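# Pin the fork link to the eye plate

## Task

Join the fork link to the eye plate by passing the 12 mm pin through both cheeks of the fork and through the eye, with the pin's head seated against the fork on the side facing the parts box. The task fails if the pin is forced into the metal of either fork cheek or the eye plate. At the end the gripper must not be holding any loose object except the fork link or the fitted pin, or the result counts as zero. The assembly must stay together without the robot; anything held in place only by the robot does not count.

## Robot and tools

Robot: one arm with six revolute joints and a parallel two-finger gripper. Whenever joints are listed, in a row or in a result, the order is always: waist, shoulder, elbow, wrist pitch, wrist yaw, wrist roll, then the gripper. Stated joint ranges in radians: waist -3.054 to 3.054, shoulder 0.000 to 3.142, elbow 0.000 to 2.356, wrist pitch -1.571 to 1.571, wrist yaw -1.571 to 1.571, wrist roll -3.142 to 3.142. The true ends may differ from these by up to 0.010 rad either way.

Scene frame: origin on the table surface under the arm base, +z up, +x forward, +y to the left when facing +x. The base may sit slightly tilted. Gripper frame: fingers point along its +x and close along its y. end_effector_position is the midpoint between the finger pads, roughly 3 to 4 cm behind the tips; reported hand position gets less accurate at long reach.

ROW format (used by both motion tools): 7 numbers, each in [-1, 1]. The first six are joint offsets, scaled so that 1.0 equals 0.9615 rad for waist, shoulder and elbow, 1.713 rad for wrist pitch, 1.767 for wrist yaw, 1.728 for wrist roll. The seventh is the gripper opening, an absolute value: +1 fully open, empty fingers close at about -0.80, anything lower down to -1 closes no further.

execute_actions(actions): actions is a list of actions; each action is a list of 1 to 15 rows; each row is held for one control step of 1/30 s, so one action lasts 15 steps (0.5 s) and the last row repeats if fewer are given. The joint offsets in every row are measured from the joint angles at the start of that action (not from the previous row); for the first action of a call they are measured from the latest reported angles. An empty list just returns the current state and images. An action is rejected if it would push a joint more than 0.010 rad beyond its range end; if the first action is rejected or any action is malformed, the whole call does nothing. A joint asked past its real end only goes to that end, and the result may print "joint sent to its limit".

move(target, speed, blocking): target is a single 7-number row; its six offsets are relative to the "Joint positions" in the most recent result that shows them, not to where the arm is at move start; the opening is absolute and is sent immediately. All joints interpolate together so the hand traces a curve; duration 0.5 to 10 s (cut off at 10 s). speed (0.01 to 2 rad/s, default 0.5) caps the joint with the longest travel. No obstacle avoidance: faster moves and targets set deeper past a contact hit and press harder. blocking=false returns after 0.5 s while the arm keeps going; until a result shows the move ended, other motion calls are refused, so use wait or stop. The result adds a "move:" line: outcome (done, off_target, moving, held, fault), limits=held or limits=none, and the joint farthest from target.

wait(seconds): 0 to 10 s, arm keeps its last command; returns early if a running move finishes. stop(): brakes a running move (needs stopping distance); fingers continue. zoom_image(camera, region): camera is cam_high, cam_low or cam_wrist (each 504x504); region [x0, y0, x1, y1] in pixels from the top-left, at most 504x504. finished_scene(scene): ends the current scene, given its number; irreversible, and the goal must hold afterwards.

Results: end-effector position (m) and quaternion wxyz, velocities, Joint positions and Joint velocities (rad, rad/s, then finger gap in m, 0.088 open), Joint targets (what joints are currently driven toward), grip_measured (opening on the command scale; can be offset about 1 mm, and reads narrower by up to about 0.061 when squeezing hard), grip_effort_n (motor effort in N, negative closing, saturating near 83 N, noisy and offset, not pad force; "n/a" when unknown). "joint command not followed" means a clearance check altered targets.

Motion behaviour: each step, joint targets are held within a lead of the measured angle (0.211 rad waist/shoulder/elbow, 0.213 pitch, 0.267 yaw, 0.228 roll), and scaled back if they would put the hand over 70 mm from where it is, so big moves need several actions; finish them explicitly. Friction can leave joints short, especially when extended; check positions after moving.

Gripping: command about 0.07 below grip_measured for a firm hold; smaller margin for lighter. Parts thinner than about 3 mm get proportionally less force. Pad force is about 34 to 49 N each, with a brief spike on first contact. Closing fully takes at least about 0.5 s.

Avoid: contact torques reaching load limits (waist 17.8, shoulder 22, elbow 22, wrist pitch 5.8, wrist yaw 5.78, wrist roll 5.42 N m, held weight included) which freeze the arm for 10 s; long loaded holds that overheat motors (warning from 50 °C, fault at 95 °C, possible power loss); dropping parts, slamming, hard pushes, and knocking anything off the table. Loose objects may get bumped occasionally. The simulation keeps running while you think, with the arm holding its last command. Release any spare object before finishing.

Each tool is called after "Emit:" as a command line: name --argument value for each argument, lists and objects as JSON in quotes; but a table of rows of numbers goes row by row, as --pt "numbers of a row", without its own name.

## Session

Emit:
execute_actions --actions '[]'

Scene clock: 0.00 s.
end_effector_position=(+0.4547, -0.0882, +0.2523) grip_measured=-0.134 grip_effort_n=n/a end_effector_quat_wxyz=(+0.256, +0.719, -0.253, -0.595) end_effector_velocity=(-0.003, -0.002, +0.000) end_effector_angular_velocity=(+0.006, +0.005, -0.006)
Joint names: [waist, shoulder, elbow, wrist pitch, wrist yaw, wrist roll]
Joint positions: [-0.59   1.482  1.493 -0.848 -0.388  2.853  0.032]
Joint velocities: [-0.007  0.002 -0.002 -0.007 -0.007 -0.007  0.   ]
Motor temperatures (°C, as the motors report them): [28 28 26 26 24 27]
Heat: hottest waist 28 °C (+0.0 °C/min).
Joint targets: [-0.590 1.482 1.493 -0.848 -0.388 2.853]

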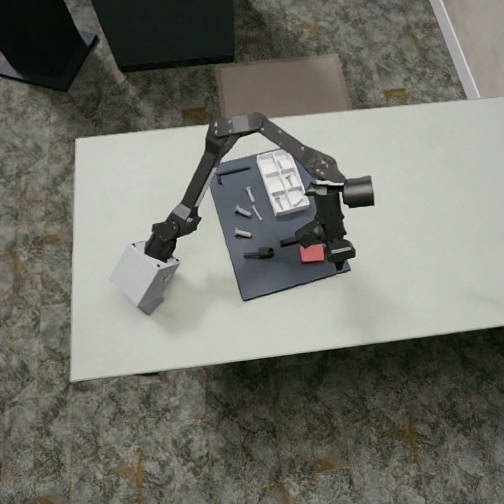

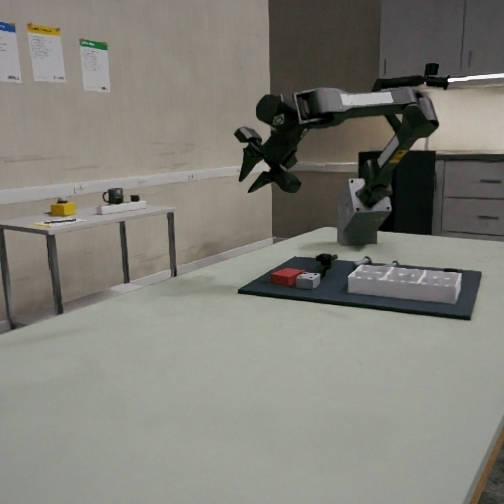

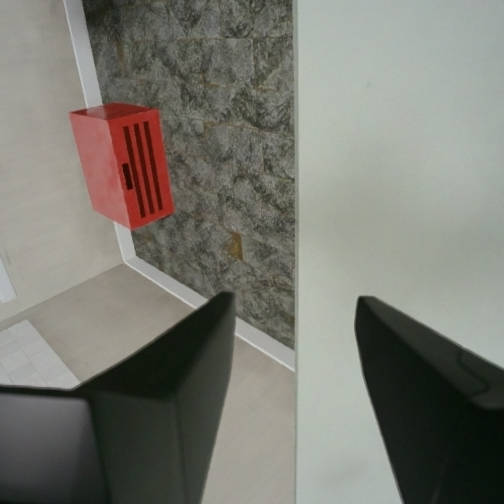

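Emit:
zoom_image --camera "cam_high" --region '[215, 140, 355, 295]'

Region (215, 140, 355, 295) of cam_high's 504x504 image, scaled by 3.252, with more detail than that image has; it fills the left 455 columns of this view, and the rest is white.

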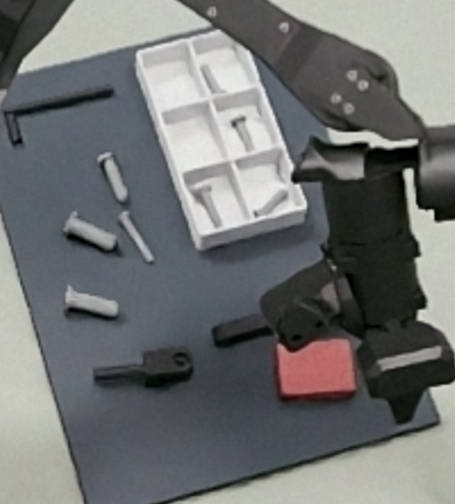

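Emit:
move --target '[0,0,-0.2,0,-0.2,-1,-0.2]' --speed 2

Emit:
move --target '[0,-0.085,-0.4,-0.02,-0.226,-1,-0.2]' --speed 2

Emit:
move --target '[0.091,0,-0.275,0,0,-0.075,-0.1]' --speed 0.6

Scene clock: 14.53 s.
end_effector_position=(+0.4176, -0.0684, +0.1923) grip_measured=-0.196 grip_effort_n=-19.3 end_effector_quat_wxyz=(+0.633, +0.414, +0.387, -0.528) end_effector_velocity=(-0.001, +0.001, +0.000) end_effector_angular_velocity=(+0.007, +0.002, +0.001)
Joint names: [waist, shoulder, elbow, wrist pitch, wrist yaw, wrist roll]
Joint positions: [-0.59   1.482  1.308 -0.848 -0.735  1.129  0.029]
Joint velocities: [-0.002 -0.002 -0.002 -0.007 -0.007 -0.007 -0.   ]
Motor temperatures (°C, as the motors report them): [30 28 27 27 24 27]
Heat: hottest waist 30 °C (+8.3 °C/min).
Joint targets: [-0.590 1.482 1.301 -0.848 -0.741 1.125]
move: done; limits=none; farthest joint: the elbow, 0.008 radians from its target (0.192 radians at the start)

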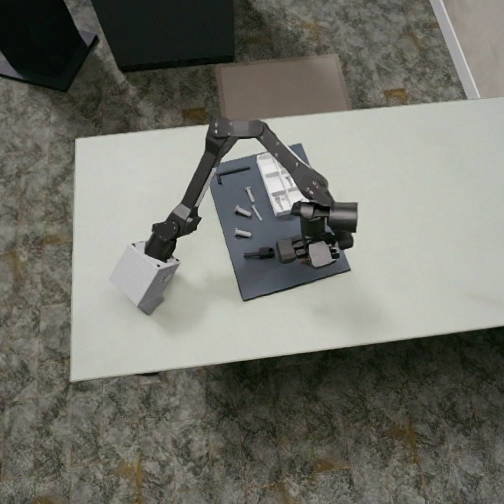

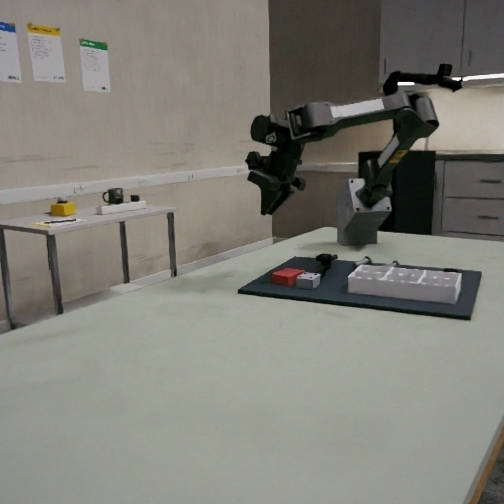

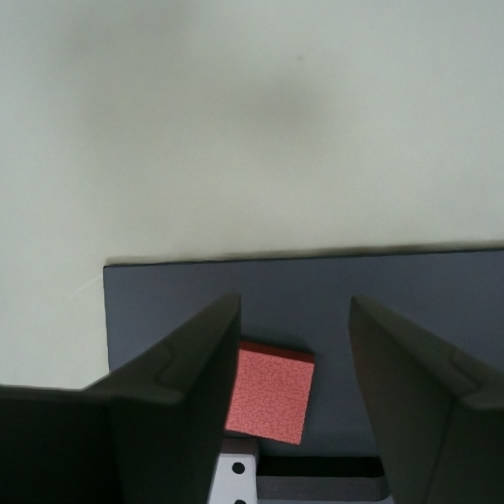

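Scene clock: 16.43 s.
end_effector_position=(+0.3334, -0.0195, +0.1367) grip_measured=-0.196 grip_effort_n=-19.8 end_effector_quat_wxyz=(+0.758, +0.032, +0.651, +0.027) end_effector_velocity=(-0.001, +0.001, +0.001) end_effector_angular_velocity=(+0.006, -0.003, +0.000)
Joint names: [waist, shoulder, elbow, wrist pitch, wrist yaw, wrist roll]
Joint positions: [-0.59   1.407  0.931 -0.881 -1.13  -0.596  0.029]
Joint velocities: [-0.002 -0.002 -0.002 -0.007 -0.007 -0.007 -0.   ]
Motor temperatures (°C, as the motors report them): [31 28 27 27 24 27]
Heat: hottest waist 31 °C (+11.0 °C/min).
Joint targets: [-0.590 1.400 0.924 -0.883 -1.135 -0.600]
move: done; limits=none; farthest joint: the elbow, 0.008 radians from its target (0.385 radians at the start)

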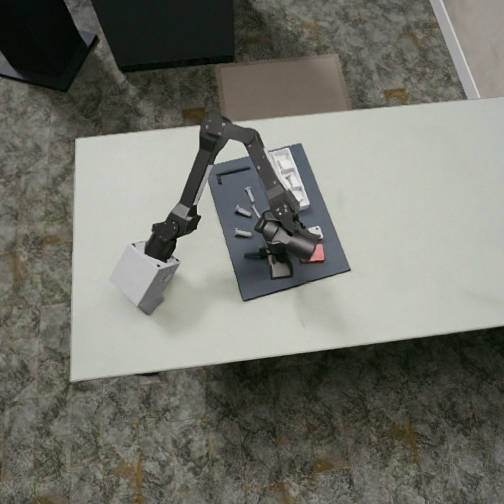

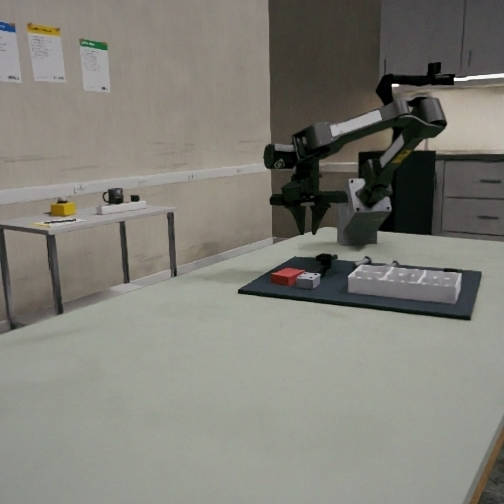

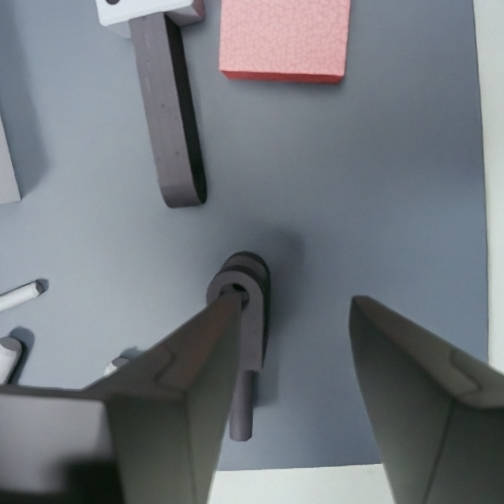

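Scene clock: 17.50 s.
end_effector_position=(+0.2523, +0.0000, +0.0910) grip_measured=-0.104 grip_effort_n=17.4 end_effector_quat_wxyz=(+0.705, +0.096, +0.701, +0.051) end_effector_velocity=(-0.001, +0.000, -0.000) end_effector_angular_velocity=(+0.003, -0.012, +0.021)
Joint names: [waist, shoulder, elbow, wrist pitch, wrist yaw, wrist roll]
Joint positions: [-0.507  1.407  0.673 -0.882 -1.13  -0.723  0.034]
Joint velocities: [-0.002 -0.002 -0.007  0.007 -0.007 -0.022 -0.   ]
Motor temperatures (°C, as the motors report them): [31 28 27 27 24 27]
Heat: hottest waist 31 °C (+10.3 °C/min).
Joint targets: [-0.503 1.407 0.667 -0.881 -1.130 -0.726]
move: done; limits=none; farthest joint: the elbow, 0.007 radians from its target (0.265 radians at the start)

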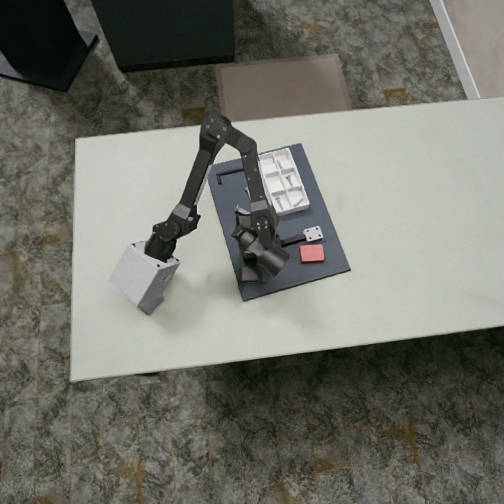

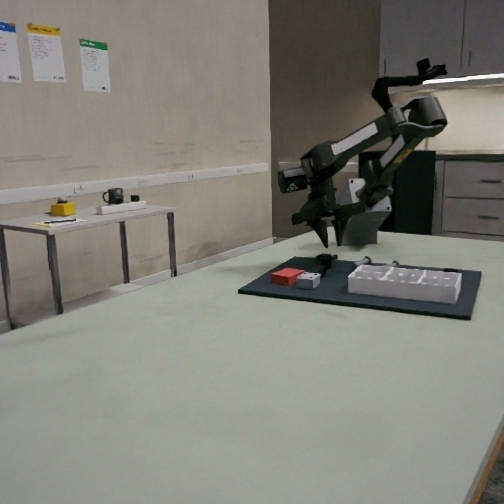

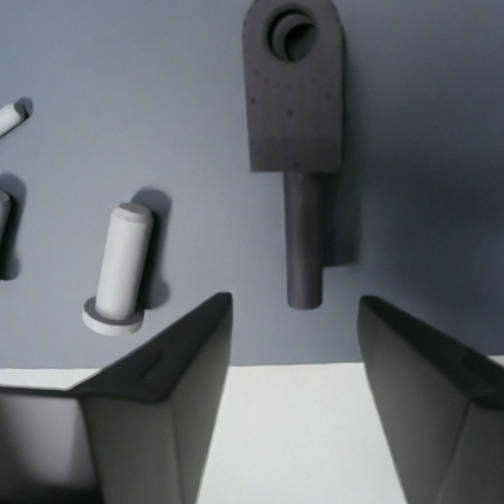

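Emit:
move --target '[0.181,-0.014,-0.105,0.254,0.015,0.222,-0.1]' --speed 0.4

Emit:
execute_actions --actions '[[[0,0,0,0,0,0,-0.7]]]'

Scene clock: 23.93 s.
end_effector_position=(+0.2580, +0.0033, +0.0522) grip_measured=-0.104 grip_effort_n=17.9 end_effector_quat_wxyz=(+0.704, +0.096, +0.702, +0.053) end_effector_velocity=(-0.001, +0.001, +0.000) end_effector_angular_velocity=(-0.005, +0.004, +0.007)
Joint names: [waist, shoulder, elbow, wrist pitch, wrist yaw, wrist roll]
Joint positions: [-0.336  1.401  0.578 -0.448 -1.109 -0.342  0.034]
Joint velocities: [ 0.002 -0.007 -0.002 -0.007  0.007 -0.007 -0.   ]
Motor temperatures (°C, as the motors report them): [31 28 26 27 24 27]
Heat: hottest waist 31 °C (+7.5 °C/min).
Joint targets: [-0.332 1.394 0.572 -0.446 -1.103 -0.339]
move: done; limits=none; farthest joint: the shoulder, 0.008 radians from its target (0.014 radians at the start)

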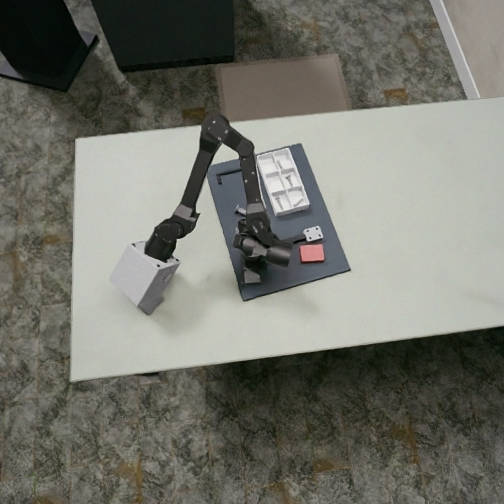

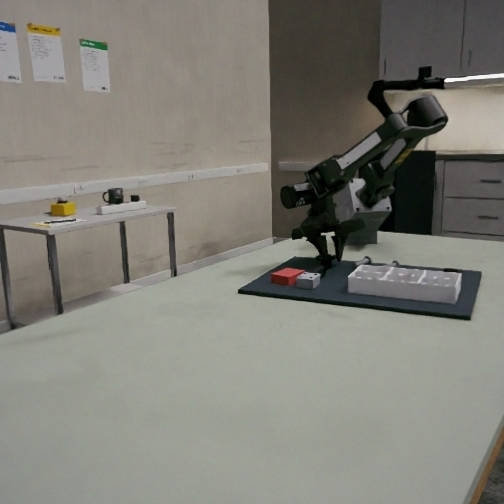

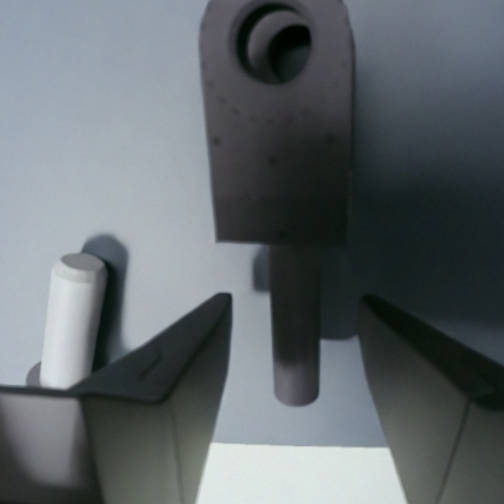

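Scene clock: 24.43 s.
end_effector_position=(+0.2581, +0.0039, +0.0523) grip_measured=-0.597 grip_effort_n=-83.5 end_effector_quat_wxyz=(+0.704, +0.097, +0.701, +0.054) end_effector_velocity=(+0.001, +0.000, +0.001) end_effector_angular_velocity=(+0.004, -0.013, +0.025)
Joint names: [waist, shoulder, elbow, wrist pitch, wrist yaw, wrist roll]
Joint positions: [-0.335  1.401  0.578 -0.449 -1.112 -0.343  0.01 ]
Joint velocities: [-0.002 -0.002 -0.002  0.007 -0.007 -0.022  0.   ]
Motor temperatures (°C, as the motors report them): [31 28 26 27 24 27]
Heat: hottest waist 31 °C (+7.4 °C/min).
Joint targets: [-0.336 1.401 0.578 -0.448 -1.109 -0.343]

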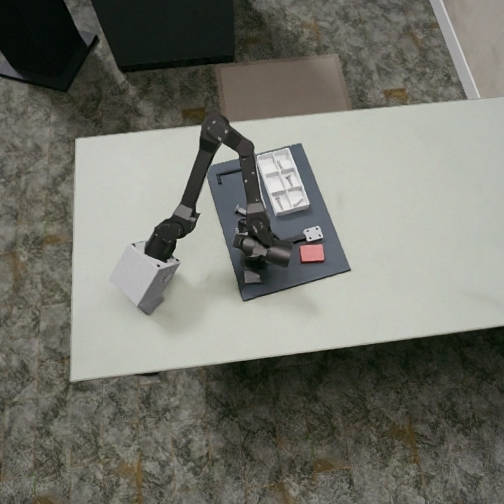

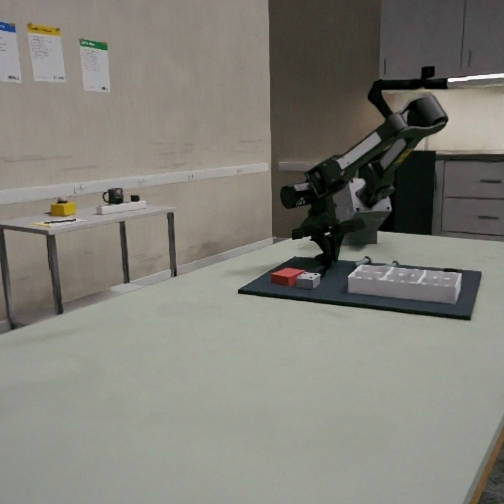

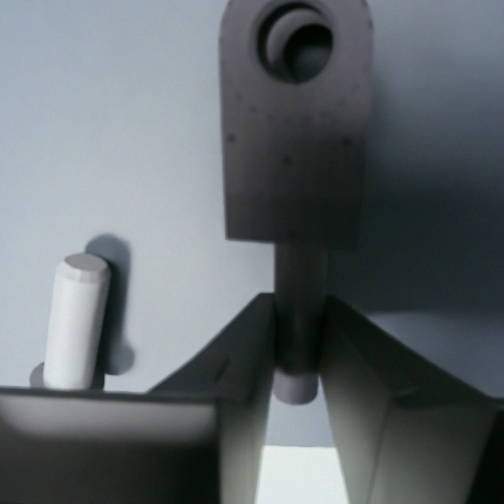

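Emit:
move --target '[0.09,-0.45,0.03,-0.15,0.15,0.19,-0.7]' --speed 0.6

Emit:
move --target '[0.614,0.092,0.064,0.081,0.58,0.249,-0.7]' --speed 0.7

Emit:
zoom_image --camera "cam_low" --region '[280, 190, 420, 290]'

Scene clock: 33.37 s.
end_effector_position=(+0.2552, +0.0465, +0.0893) grip_measured=-0.597 grip_effort_n=-83.5 end_effector_quat_wxyz=(+0.697, +0.060, +0.711, -0.069) end_effector_velocity=(+0.001, +0.000, +0.000) end_effector_angular_velocity=(+0.005, -0.007, +0.011)
Joint names: [waist, shoulder, elbow, wrist pitch, wrist yaw, wrist roll]
Joint positions: [-0.248  0.979  0.598 -0.705 -0.853 -0.017  0.01 ]
Joint velocities: [-0.002 -0.002 -0.002  0.007 -0.007 -0.007 -0.   ]
Motor temperatures (°C, as the motors report them): [31 28 26 27 24 27]
Heat: hottest waist 31 °C (+5.4 °C/min).
Joint targets: [-0.249 0.969 0.607 -0.706 -0.847 -0.014]
move: done; limits=none; farthest joint: the shoulder, 0.010 radians from its target (0.433 radians at the start)

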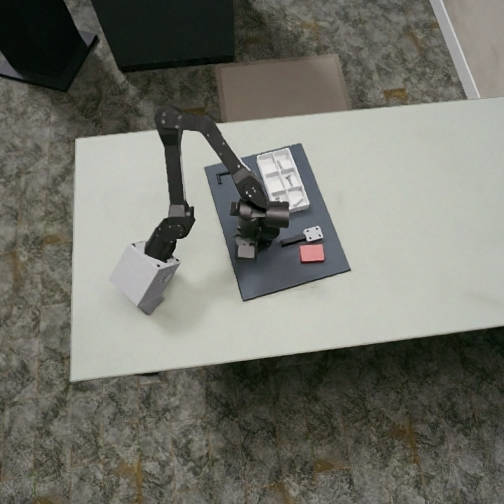

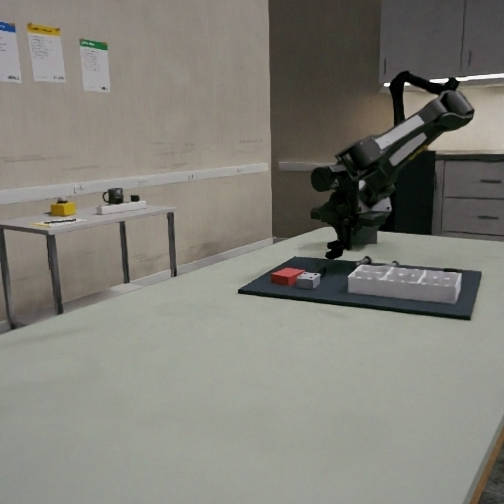

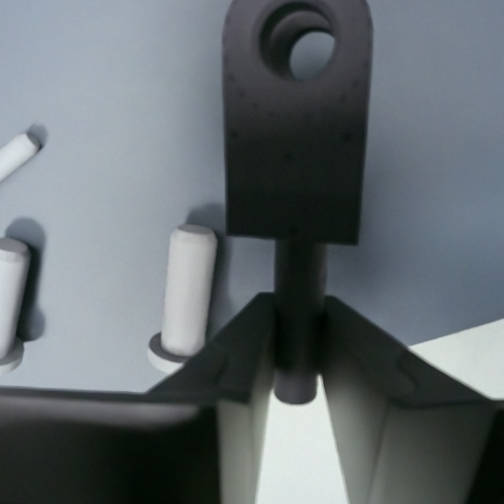

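Scene clock: 35.53 s.
end_effector_position=(+0.2640, +0.0233, +0.0551) grip_measured=-0.597 grip_effort_n=-83.5 end_effector_quat_wxyz=(+0.658, -0.221, +0.672, -0.259) end_effector_velocity=(+0.004, +0.001, -0.001) end_effector_angular_velocity=(+0.013, -0.022, +0.001)
Joint names: [waist, shoulder, elbow, wrist pitch, wrist yaw, wrist roll]
Joint positions: [ 0.343  1.06   0.652 -0.567  0.159  0.408  0.01 ]
Joint velocities: [-0.002 -0.002 -0.002  0.022 -0.007  0.007 -0.   ]
Motor temperatures (°C, as the motors report them): [31 28 27 27 24 27]
Heat: hottest waist 31 °C (+5.1 °C/min).
Joint targets: [0.342 1.067 0.659 -0.566 0.172 0.413]
move: off_target; limits=none; farthest joint: the wrist yaw, 0.013 radians from its target (1.025 radians at the start)

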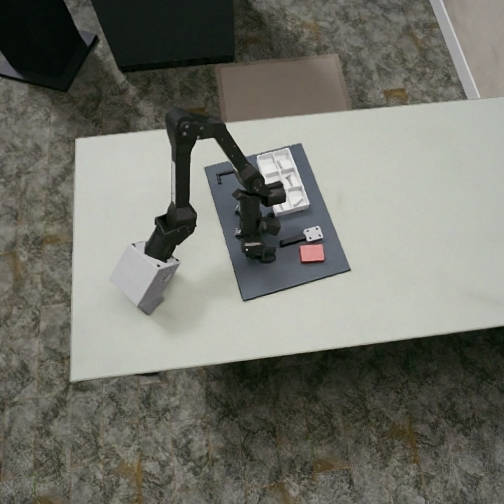

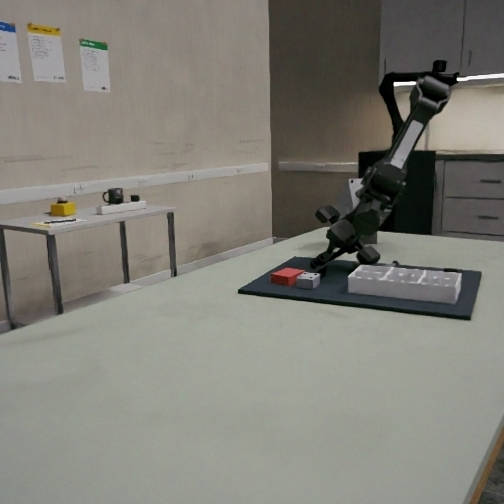

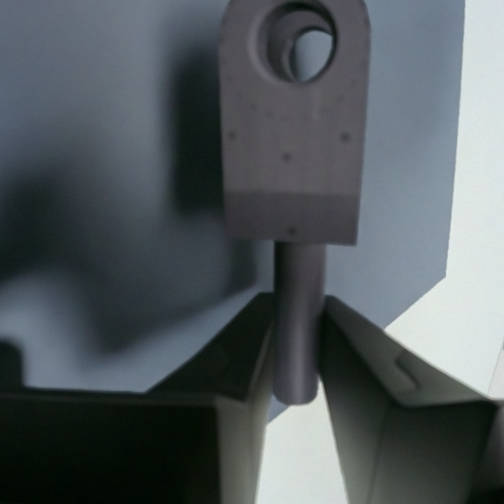

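Region (280, 190, 420, 290) of cam_low's 504x504 image, scaled by 3.600, with more detail than that image has; it fills the top 360 rows of this view, and the rest is white.

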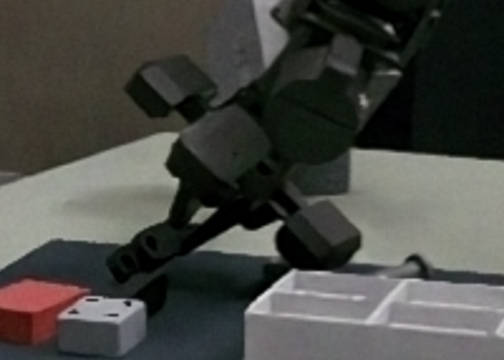

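Emit:
execute_actions --actions '[[[0,0,0,0,-0.018,0,-0.7]],[[0,0,0,0,-0.02,0,-0.57]],[[0,0,0,0,-0.005,0,-0.4]]]'

Scene clock: 41.03 s.
end_effector_position=(+0.2614, +0.0290, +0.0507) grip_measured=-0.406 grip_effort_n=17.4 end_effector_quat_wxyz=(+0.657, -0.200, +0.684, -0.246) end_effector_velocity=(-0.002, -0.000, +0.000) end_effector_angular_velocity=(+0.003, +0.011, -0.001)
Joint names: [waist, shoulder, elbow, wrist pitch, wrist yaw, wrist roll]
Joint positions: [ 0.34   1.06   0.652 -0.566  0.103  0.408  0.019]
Joint velocities: [-0.002 -0.002 -0.002 -0.007 -0.007 -0.007  0.001]
Motor temperatures (°C, as the motors report them): [30 29 27 27 24 27]
Heat: hottest waist 30 °C (+2.9 °C/min).
Joint targets: [0.340 1.060 0.652 -0.567 0.103 0.408]

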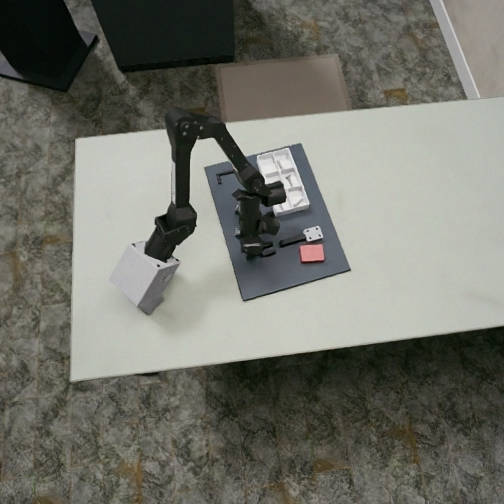

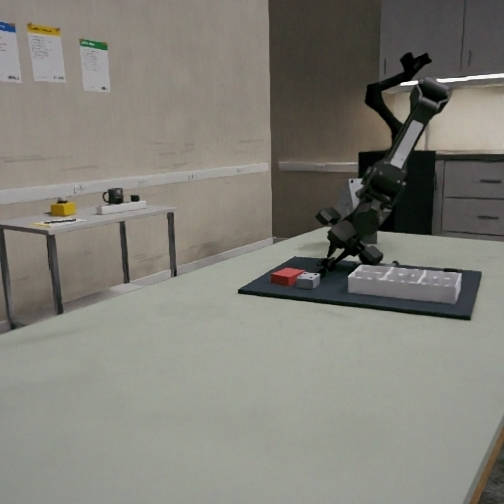

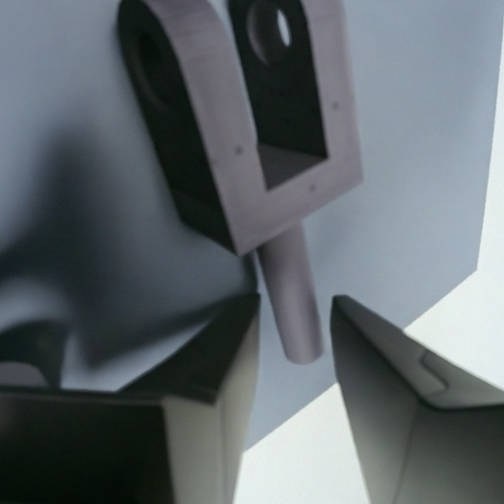

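Emit:
execute_actions --actions '[[[0,-0.1,0.08,-0.095,0,0,-0.35]]]'

Emit:
move --target '[-0.7,0.257,-0.02,0.049,-0.573,-0.518,0.5]' --speed 0.9

Scene clock: 45.97 s.
end_effector_position=(+0.2658, +0.0456, +0.0771) grip_measured=-0.354 grip_effort_n=17.9 end_effector_quat_wxyz=(+0.656, -0.200, +0.685, -0.246) end_effector_velocity=(-0.011, -0.003, +0.006) end_effector_angular_velocity=(-0.022, +0.035, -0.013)
Joint names: [waist, shoulder, elbow, wrist pitch, wrist yaw, wrist roll]
Joint positions: [ 0.34   0.974  0.722 -0.726  0.103  0.408  0.022]
Joint velocities: [-0.002 -0.017 -0.007 -0.051  0.007 -0.007  0.   ]
Motor temperatures (°C, as the motors report them): [30 29 27 27 24 27]
Heat: hottest waist 30 °C (+2.6 °C/min).
Joint targets: [0.340 0.964 0.729 -0.729 0.103 0.408]

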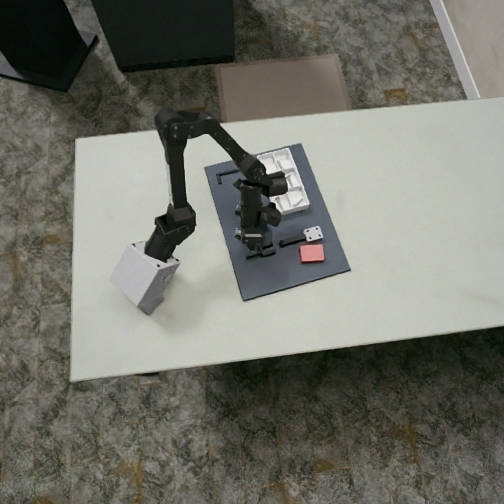

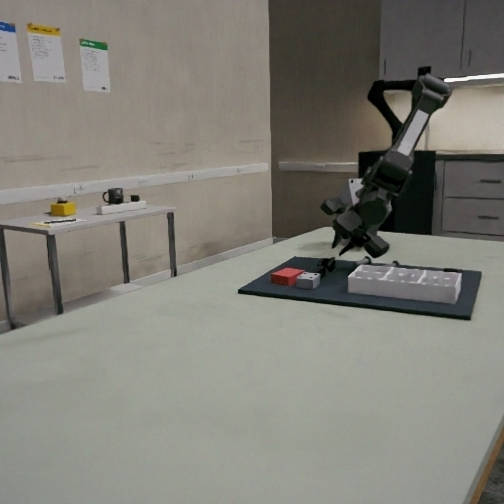

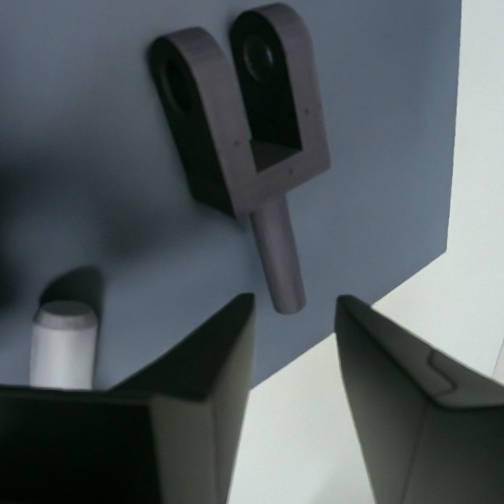

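Scene clock: 47.87 s.
end_effector_position=(+0.2894, +0.0123, +0.0853) grip_measured=+0.496 grip_effort_n=17.9 end_effector_quat_wxyz=(+0.704, -0.067, +0.704, +0.067) end_effector_velocity=(-0.000, -0.001, +0.001) end_effector_angular_velocity=(-0.008, +0.002, +0.004)
Joint names: [waist, shoulder, elbow, wrist pitch, wrist yaw, wrist roll]
Joint positions: [-0.33   1.214  0.71  -0.643 -0.904 -0.484  0.063]
Joint velocities: [-0.002 -0.002  0.002 -0.007  0.007 -0.007 -0.   ]
Motor temperatures (°C, as the motors report them): [30 29 27 27 24 27]
Heat: hottest waist 30 °C (+2.5 °C/min).
Joint targets: [-0.333 1.221 0.703 -0.641 -0.910 -0.487]
move: done; limits=none; farthest joint: the shoulder, 0.008 radians from its target (0.247 radians at the start)

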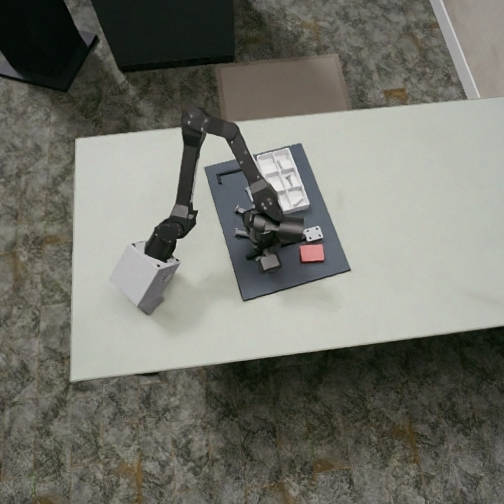

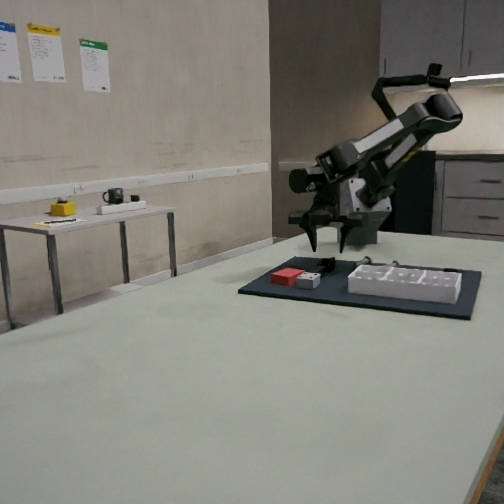

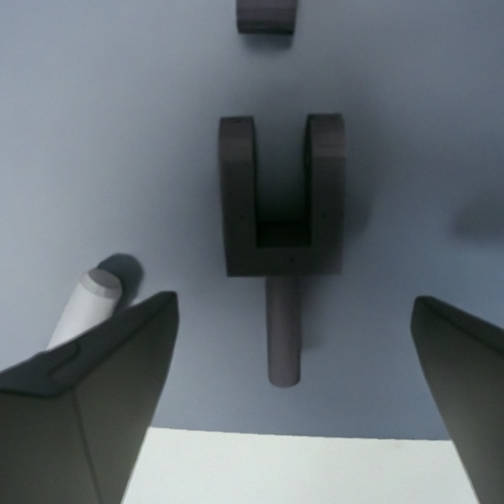

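Emit:
move --target '[0.134,0.047,-0.042,0.12,0.036,0.09,0.5]' --speed 0.3

Emit:
execute_actions --actions '[[[0,0,0,0,0,0,-0.2]]]'

Scene clock: 52.93 s.
end_effector_position=(+0.2963, +0.0168, +0.0565) grip_measured=+0.496 grip_effort_n=17.9 end_effector_quat_wxyz=(+0.703, -0.074, +0.703, +0.074) end_effector_velocity=(+0.002, +0.001, +0.001) end_effector_angular_velocity=(+0.005, -0.010, +0.015)
Joint names: [waist, shoulder, elbow, wrist pitch, wrist yaw, wrist roll]
Joint positions: [-0.204  1.251  0.676 -0.439 -0.846 -0.331  0.063]
Joint velocities: [-0.002 -0.007 -0.002  0.007 -0.007 -0.007 -0.   ]
Motor temperatures (°C, as the motors report them): [30 29 27 27 24 27]
Heat: hottest waist 30 °C (+2.3 °C/min).
Joint targets: [-0.201 1.259 0.670 -0.437 -0.841 -0.328]
move: done; limits=none; farthest joint: the shoulder, 0.009 radians from its target (0.046 radians at the start)

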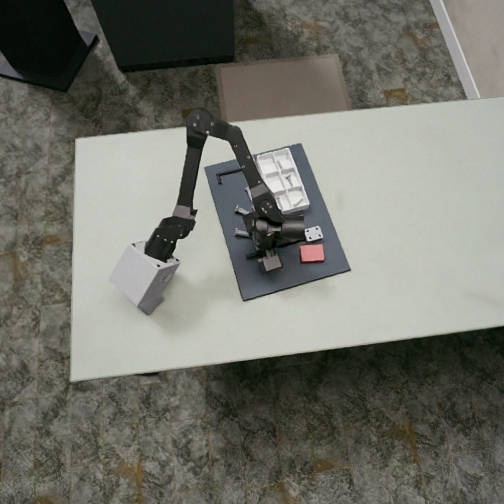

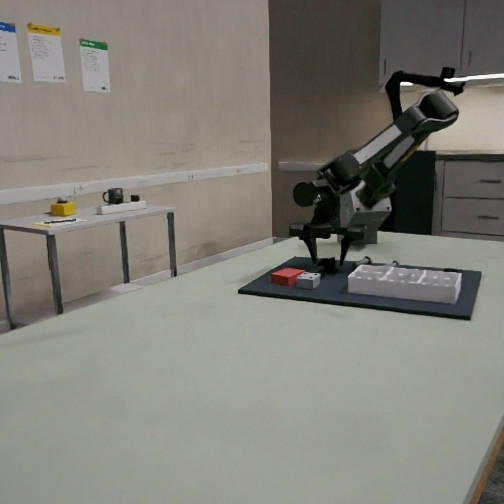

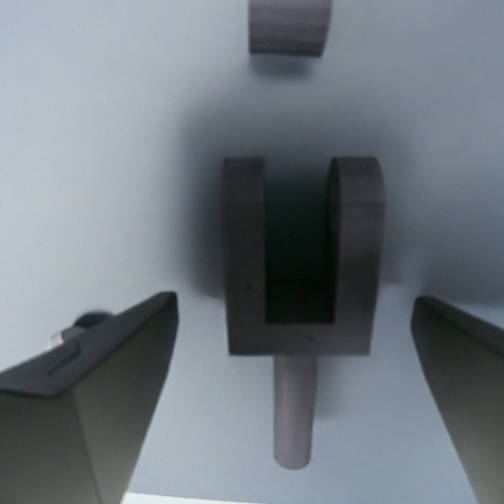

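Scene clock: 53.43 s.
end_effector_position=(+0.2961, +0.0167, +0.0567) grip_measured=-0.132 grip_effort_n=-83.5 end_effector_quat_wxyz=(+0.703, -0.073, +0.703, +0.074) end_effector_velocity=(+0.001, +0.001, +0.000) end_effector_angular_velocity=(+0.005, -0.007, +0.011)
Joint names: [waist, shoulder, elbow, wrist pitch, wrist yaw, wrist roll]
Joint positions: [-0.205  1.251  0.676 -0.44  -0.846 -0.331  0.033]
Joint velocities: [-0.002 -0.002 -0.002  0.007 -0.007 -0.007  0.   ]
Motor temperatures (°C, as the motors report them): [30 29 27 27 24 27]
Heat: hottest waist 30 °C (+2.2 °C/min).
Joint targets: [-0.204 1.251 0.676 -0.439 -0.846 -0.331]

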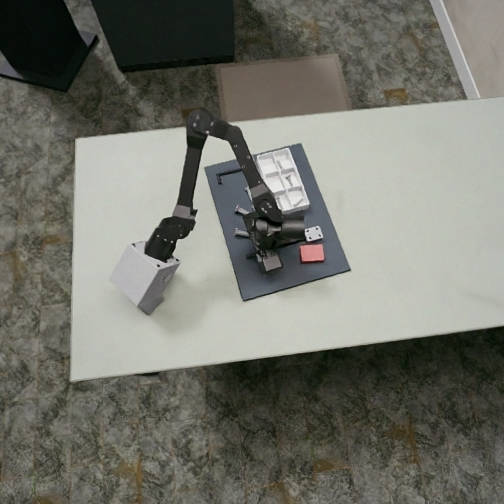

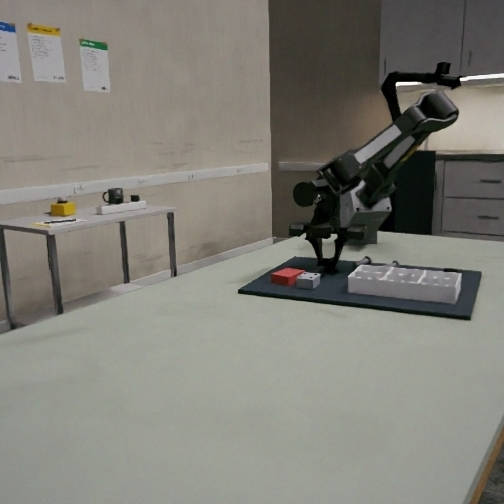

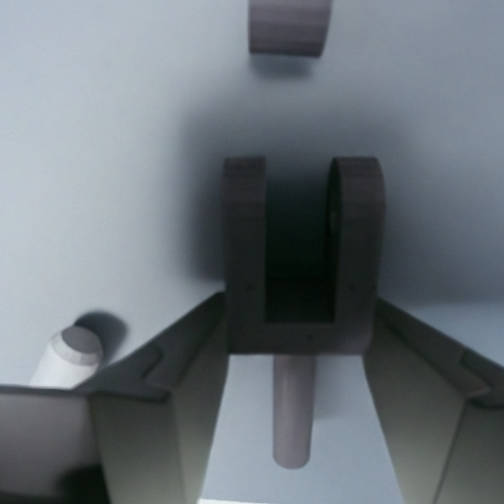

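Emit:
move --target '[0.031,0.011,0.081,-0.022,0.012,0.058,-0.2]' --speed 0.15

Emit:
zoom_image --camera "cam_wrist" --region '[200, 60, 400, 260]'

Scene clock: 60.17 s.
end_effector_position=(+0.3126, +0.0271, +0.0585) grip_measured=-0.132 grip_effort_n=-83.5 end_effector_quat_wxyz=(+0.705, -0.052, +0.705, +0.053) end_effector_velocity=(-0.004, +0.001, +0.001) end_effector_angular_velocity=(+0.007, +0.013, -0.010)
Joint names: [waist, shoulder, elbow, wrist pitch, wrist yaw, wrist roll]
Joint positions: [-0.174  1.255  0.745 -0.476 -0.83  -0.234  0.033]
Joint velocities: [-0.002 -0.002 -0.002 -0.022 -0.007 -0.007 -0.   ]
Motor temperatures (°C, as the motors report them): [30 29 27 27 24 27]
Heat: hottest waist 30 °C (+2.0 °C/min).
Joint targets: [-0.175 1.261 0.754 -0.478 -0.825 -0.231]
move: done; limits=none; farthest joint: the elbow, 0.009 radians from its target (0.078 radians at the start)

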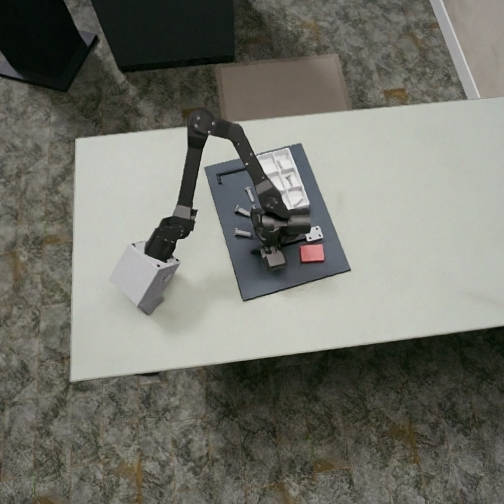

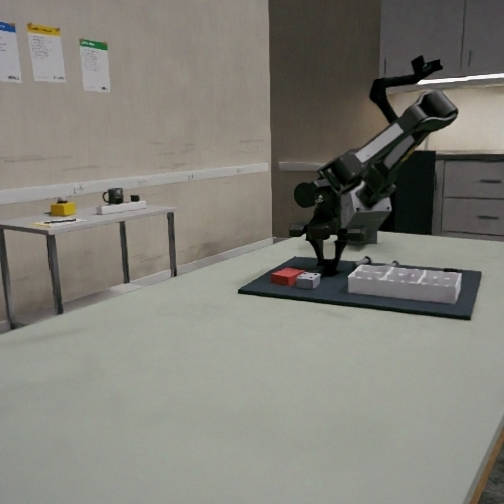

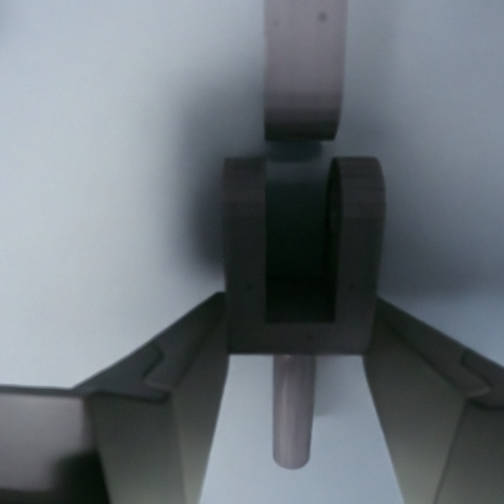

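Region (200, 60, 400, 260) of cam_wrist's 504x504 image, scaled by 2.520, with more detail than that image has.

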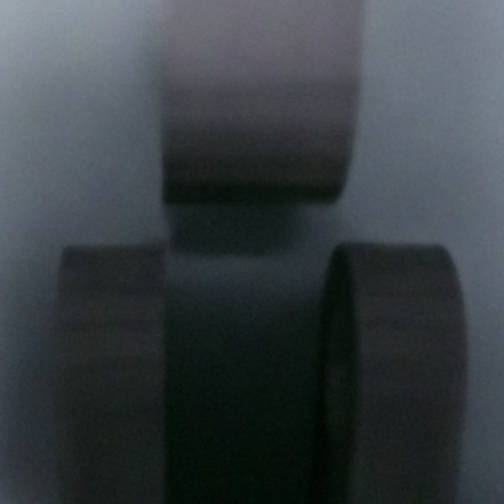

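Emit:
execute_actions --actions '[[[0.0015,0.013,0.023,-0.0035,0,-0.005,-0.2]]]'

Emit:
zoom_image --camera "cam_wrist" --region '[200, 60, 400, 260]'

Scene clock: 63.33 s.
end_effector_position=(+0.3157, +0.0278, +0.0585) grip_measured=-0.132 grip_effort_n=-83.5 end_effector_quat_wxyz=(+0.705, -0.055, +0.705, +0.057) end_effector_velocity=(-0.003, +0.002, -0.001) end_effector_angular_velocity=(+0.010, +0.016, -0.007)
Joint names: [waist, shoulder, elbow, wrist pitch, wrist yaw, wrist roll]
Joint positions: [-0.172  1.262  0.758 -0.481 -0.83  -0.24   0.033]
Joint velocities: [ 0.002  0.002  0.002 -0.022 -0.007 -0.007  0.   ]
Motor temperatures (°C, as the motors report them): [30 29 27 26 24 27]
Heat: hottest waist 30 °C (+1.0 °C/min).
Joint targets: [-0.173 1.268 0.767 -0.482 -0.830 -0.243]

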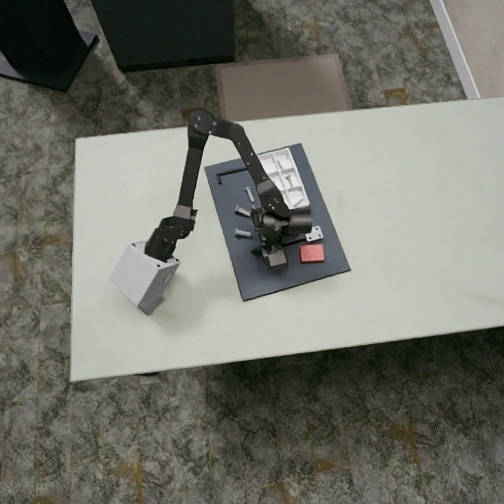

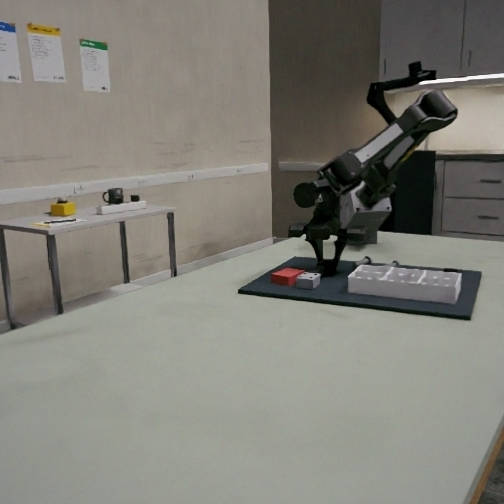

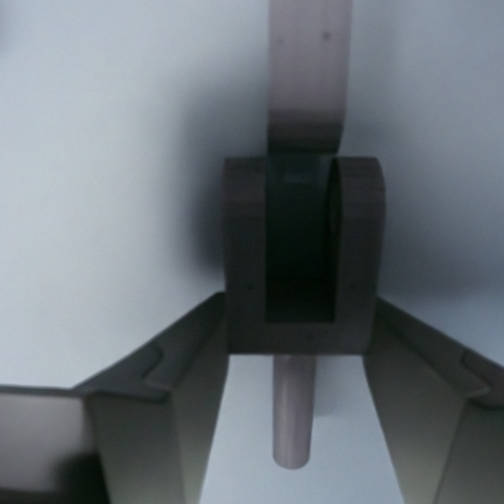

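Region (200, 60, 400, 260) of cam_wrist's 504x504 image, scaled by 2.520, with more detail than that image has.

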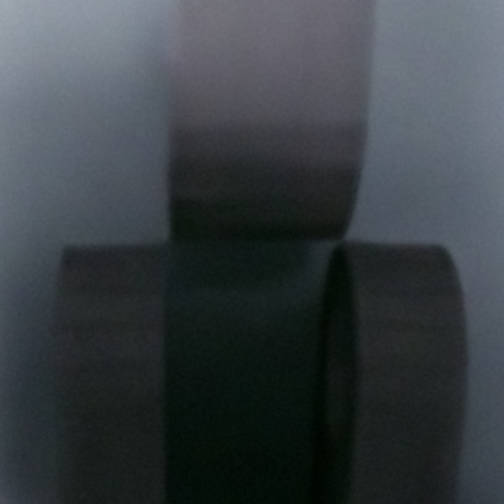

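Emit:
execute_actions --actions '[[[0.0015,0.013,0.023,-0.0035,0.0035,0.0035,-0.2]],[[0.004,0.023,0.0415,-0.0067,0.0043,0.005,-0.2]],[[0.004,0.023,0.0415,-0.0067,0.0043,0.005,-0.2]],[[0.004,0.023,0.0415,-0.0067,0.0043,0.005,-0.2]]]'

Scene clock: 68.43 s.
end_effector_position=(+0.3400, +0.0320, +0.0585) grip_measured=-0.132 grip_effort_n=-83.5 end_effector_quat_wxyz=(+0.705, -0.055, +0.705, +0.058) end_effector_velocity=(-0.000, -0.001, +0.001) end_effector_angular_velocity=(+0.003, +0.000, -0.002)
Joint names: [waist, shoulder, elbow, wrist pitch, wrist yaw, wrist roll]
Joint positions: [-0.154  1.315  0.862 -0.516 -0.822 -0.22   0.033]
Joint velocities: [-0.007  0.002  0.002 -0.007 -0.007 -0.007 -0.   ]
Motor temperatures (°C, as the motors report them): [30 29 27 26 24 27]
Heat: hottest waist 30 °C (+0.0 °C/min).
Joint targets: [-0.156 1.322 0.871 -0.518 -0.817 -0.217]

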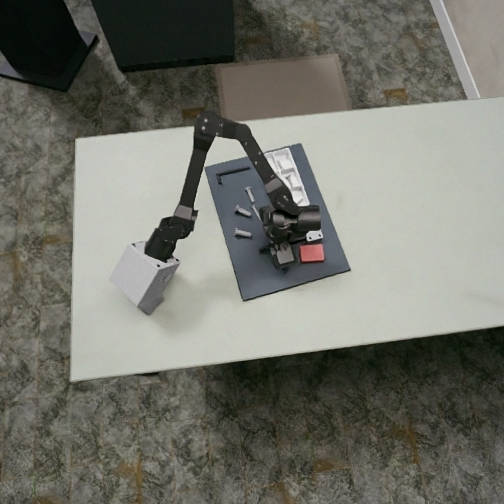

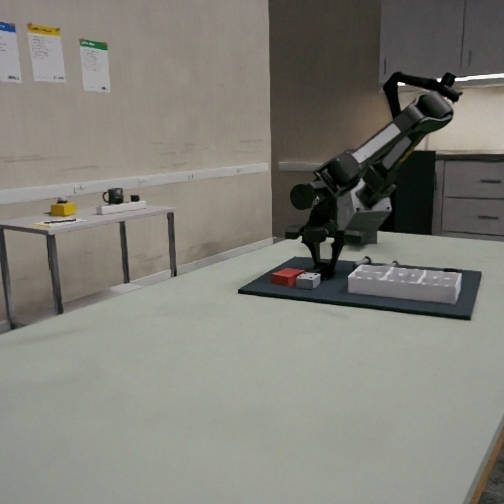

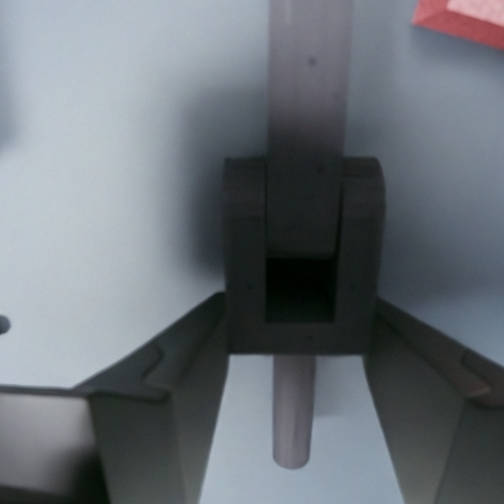

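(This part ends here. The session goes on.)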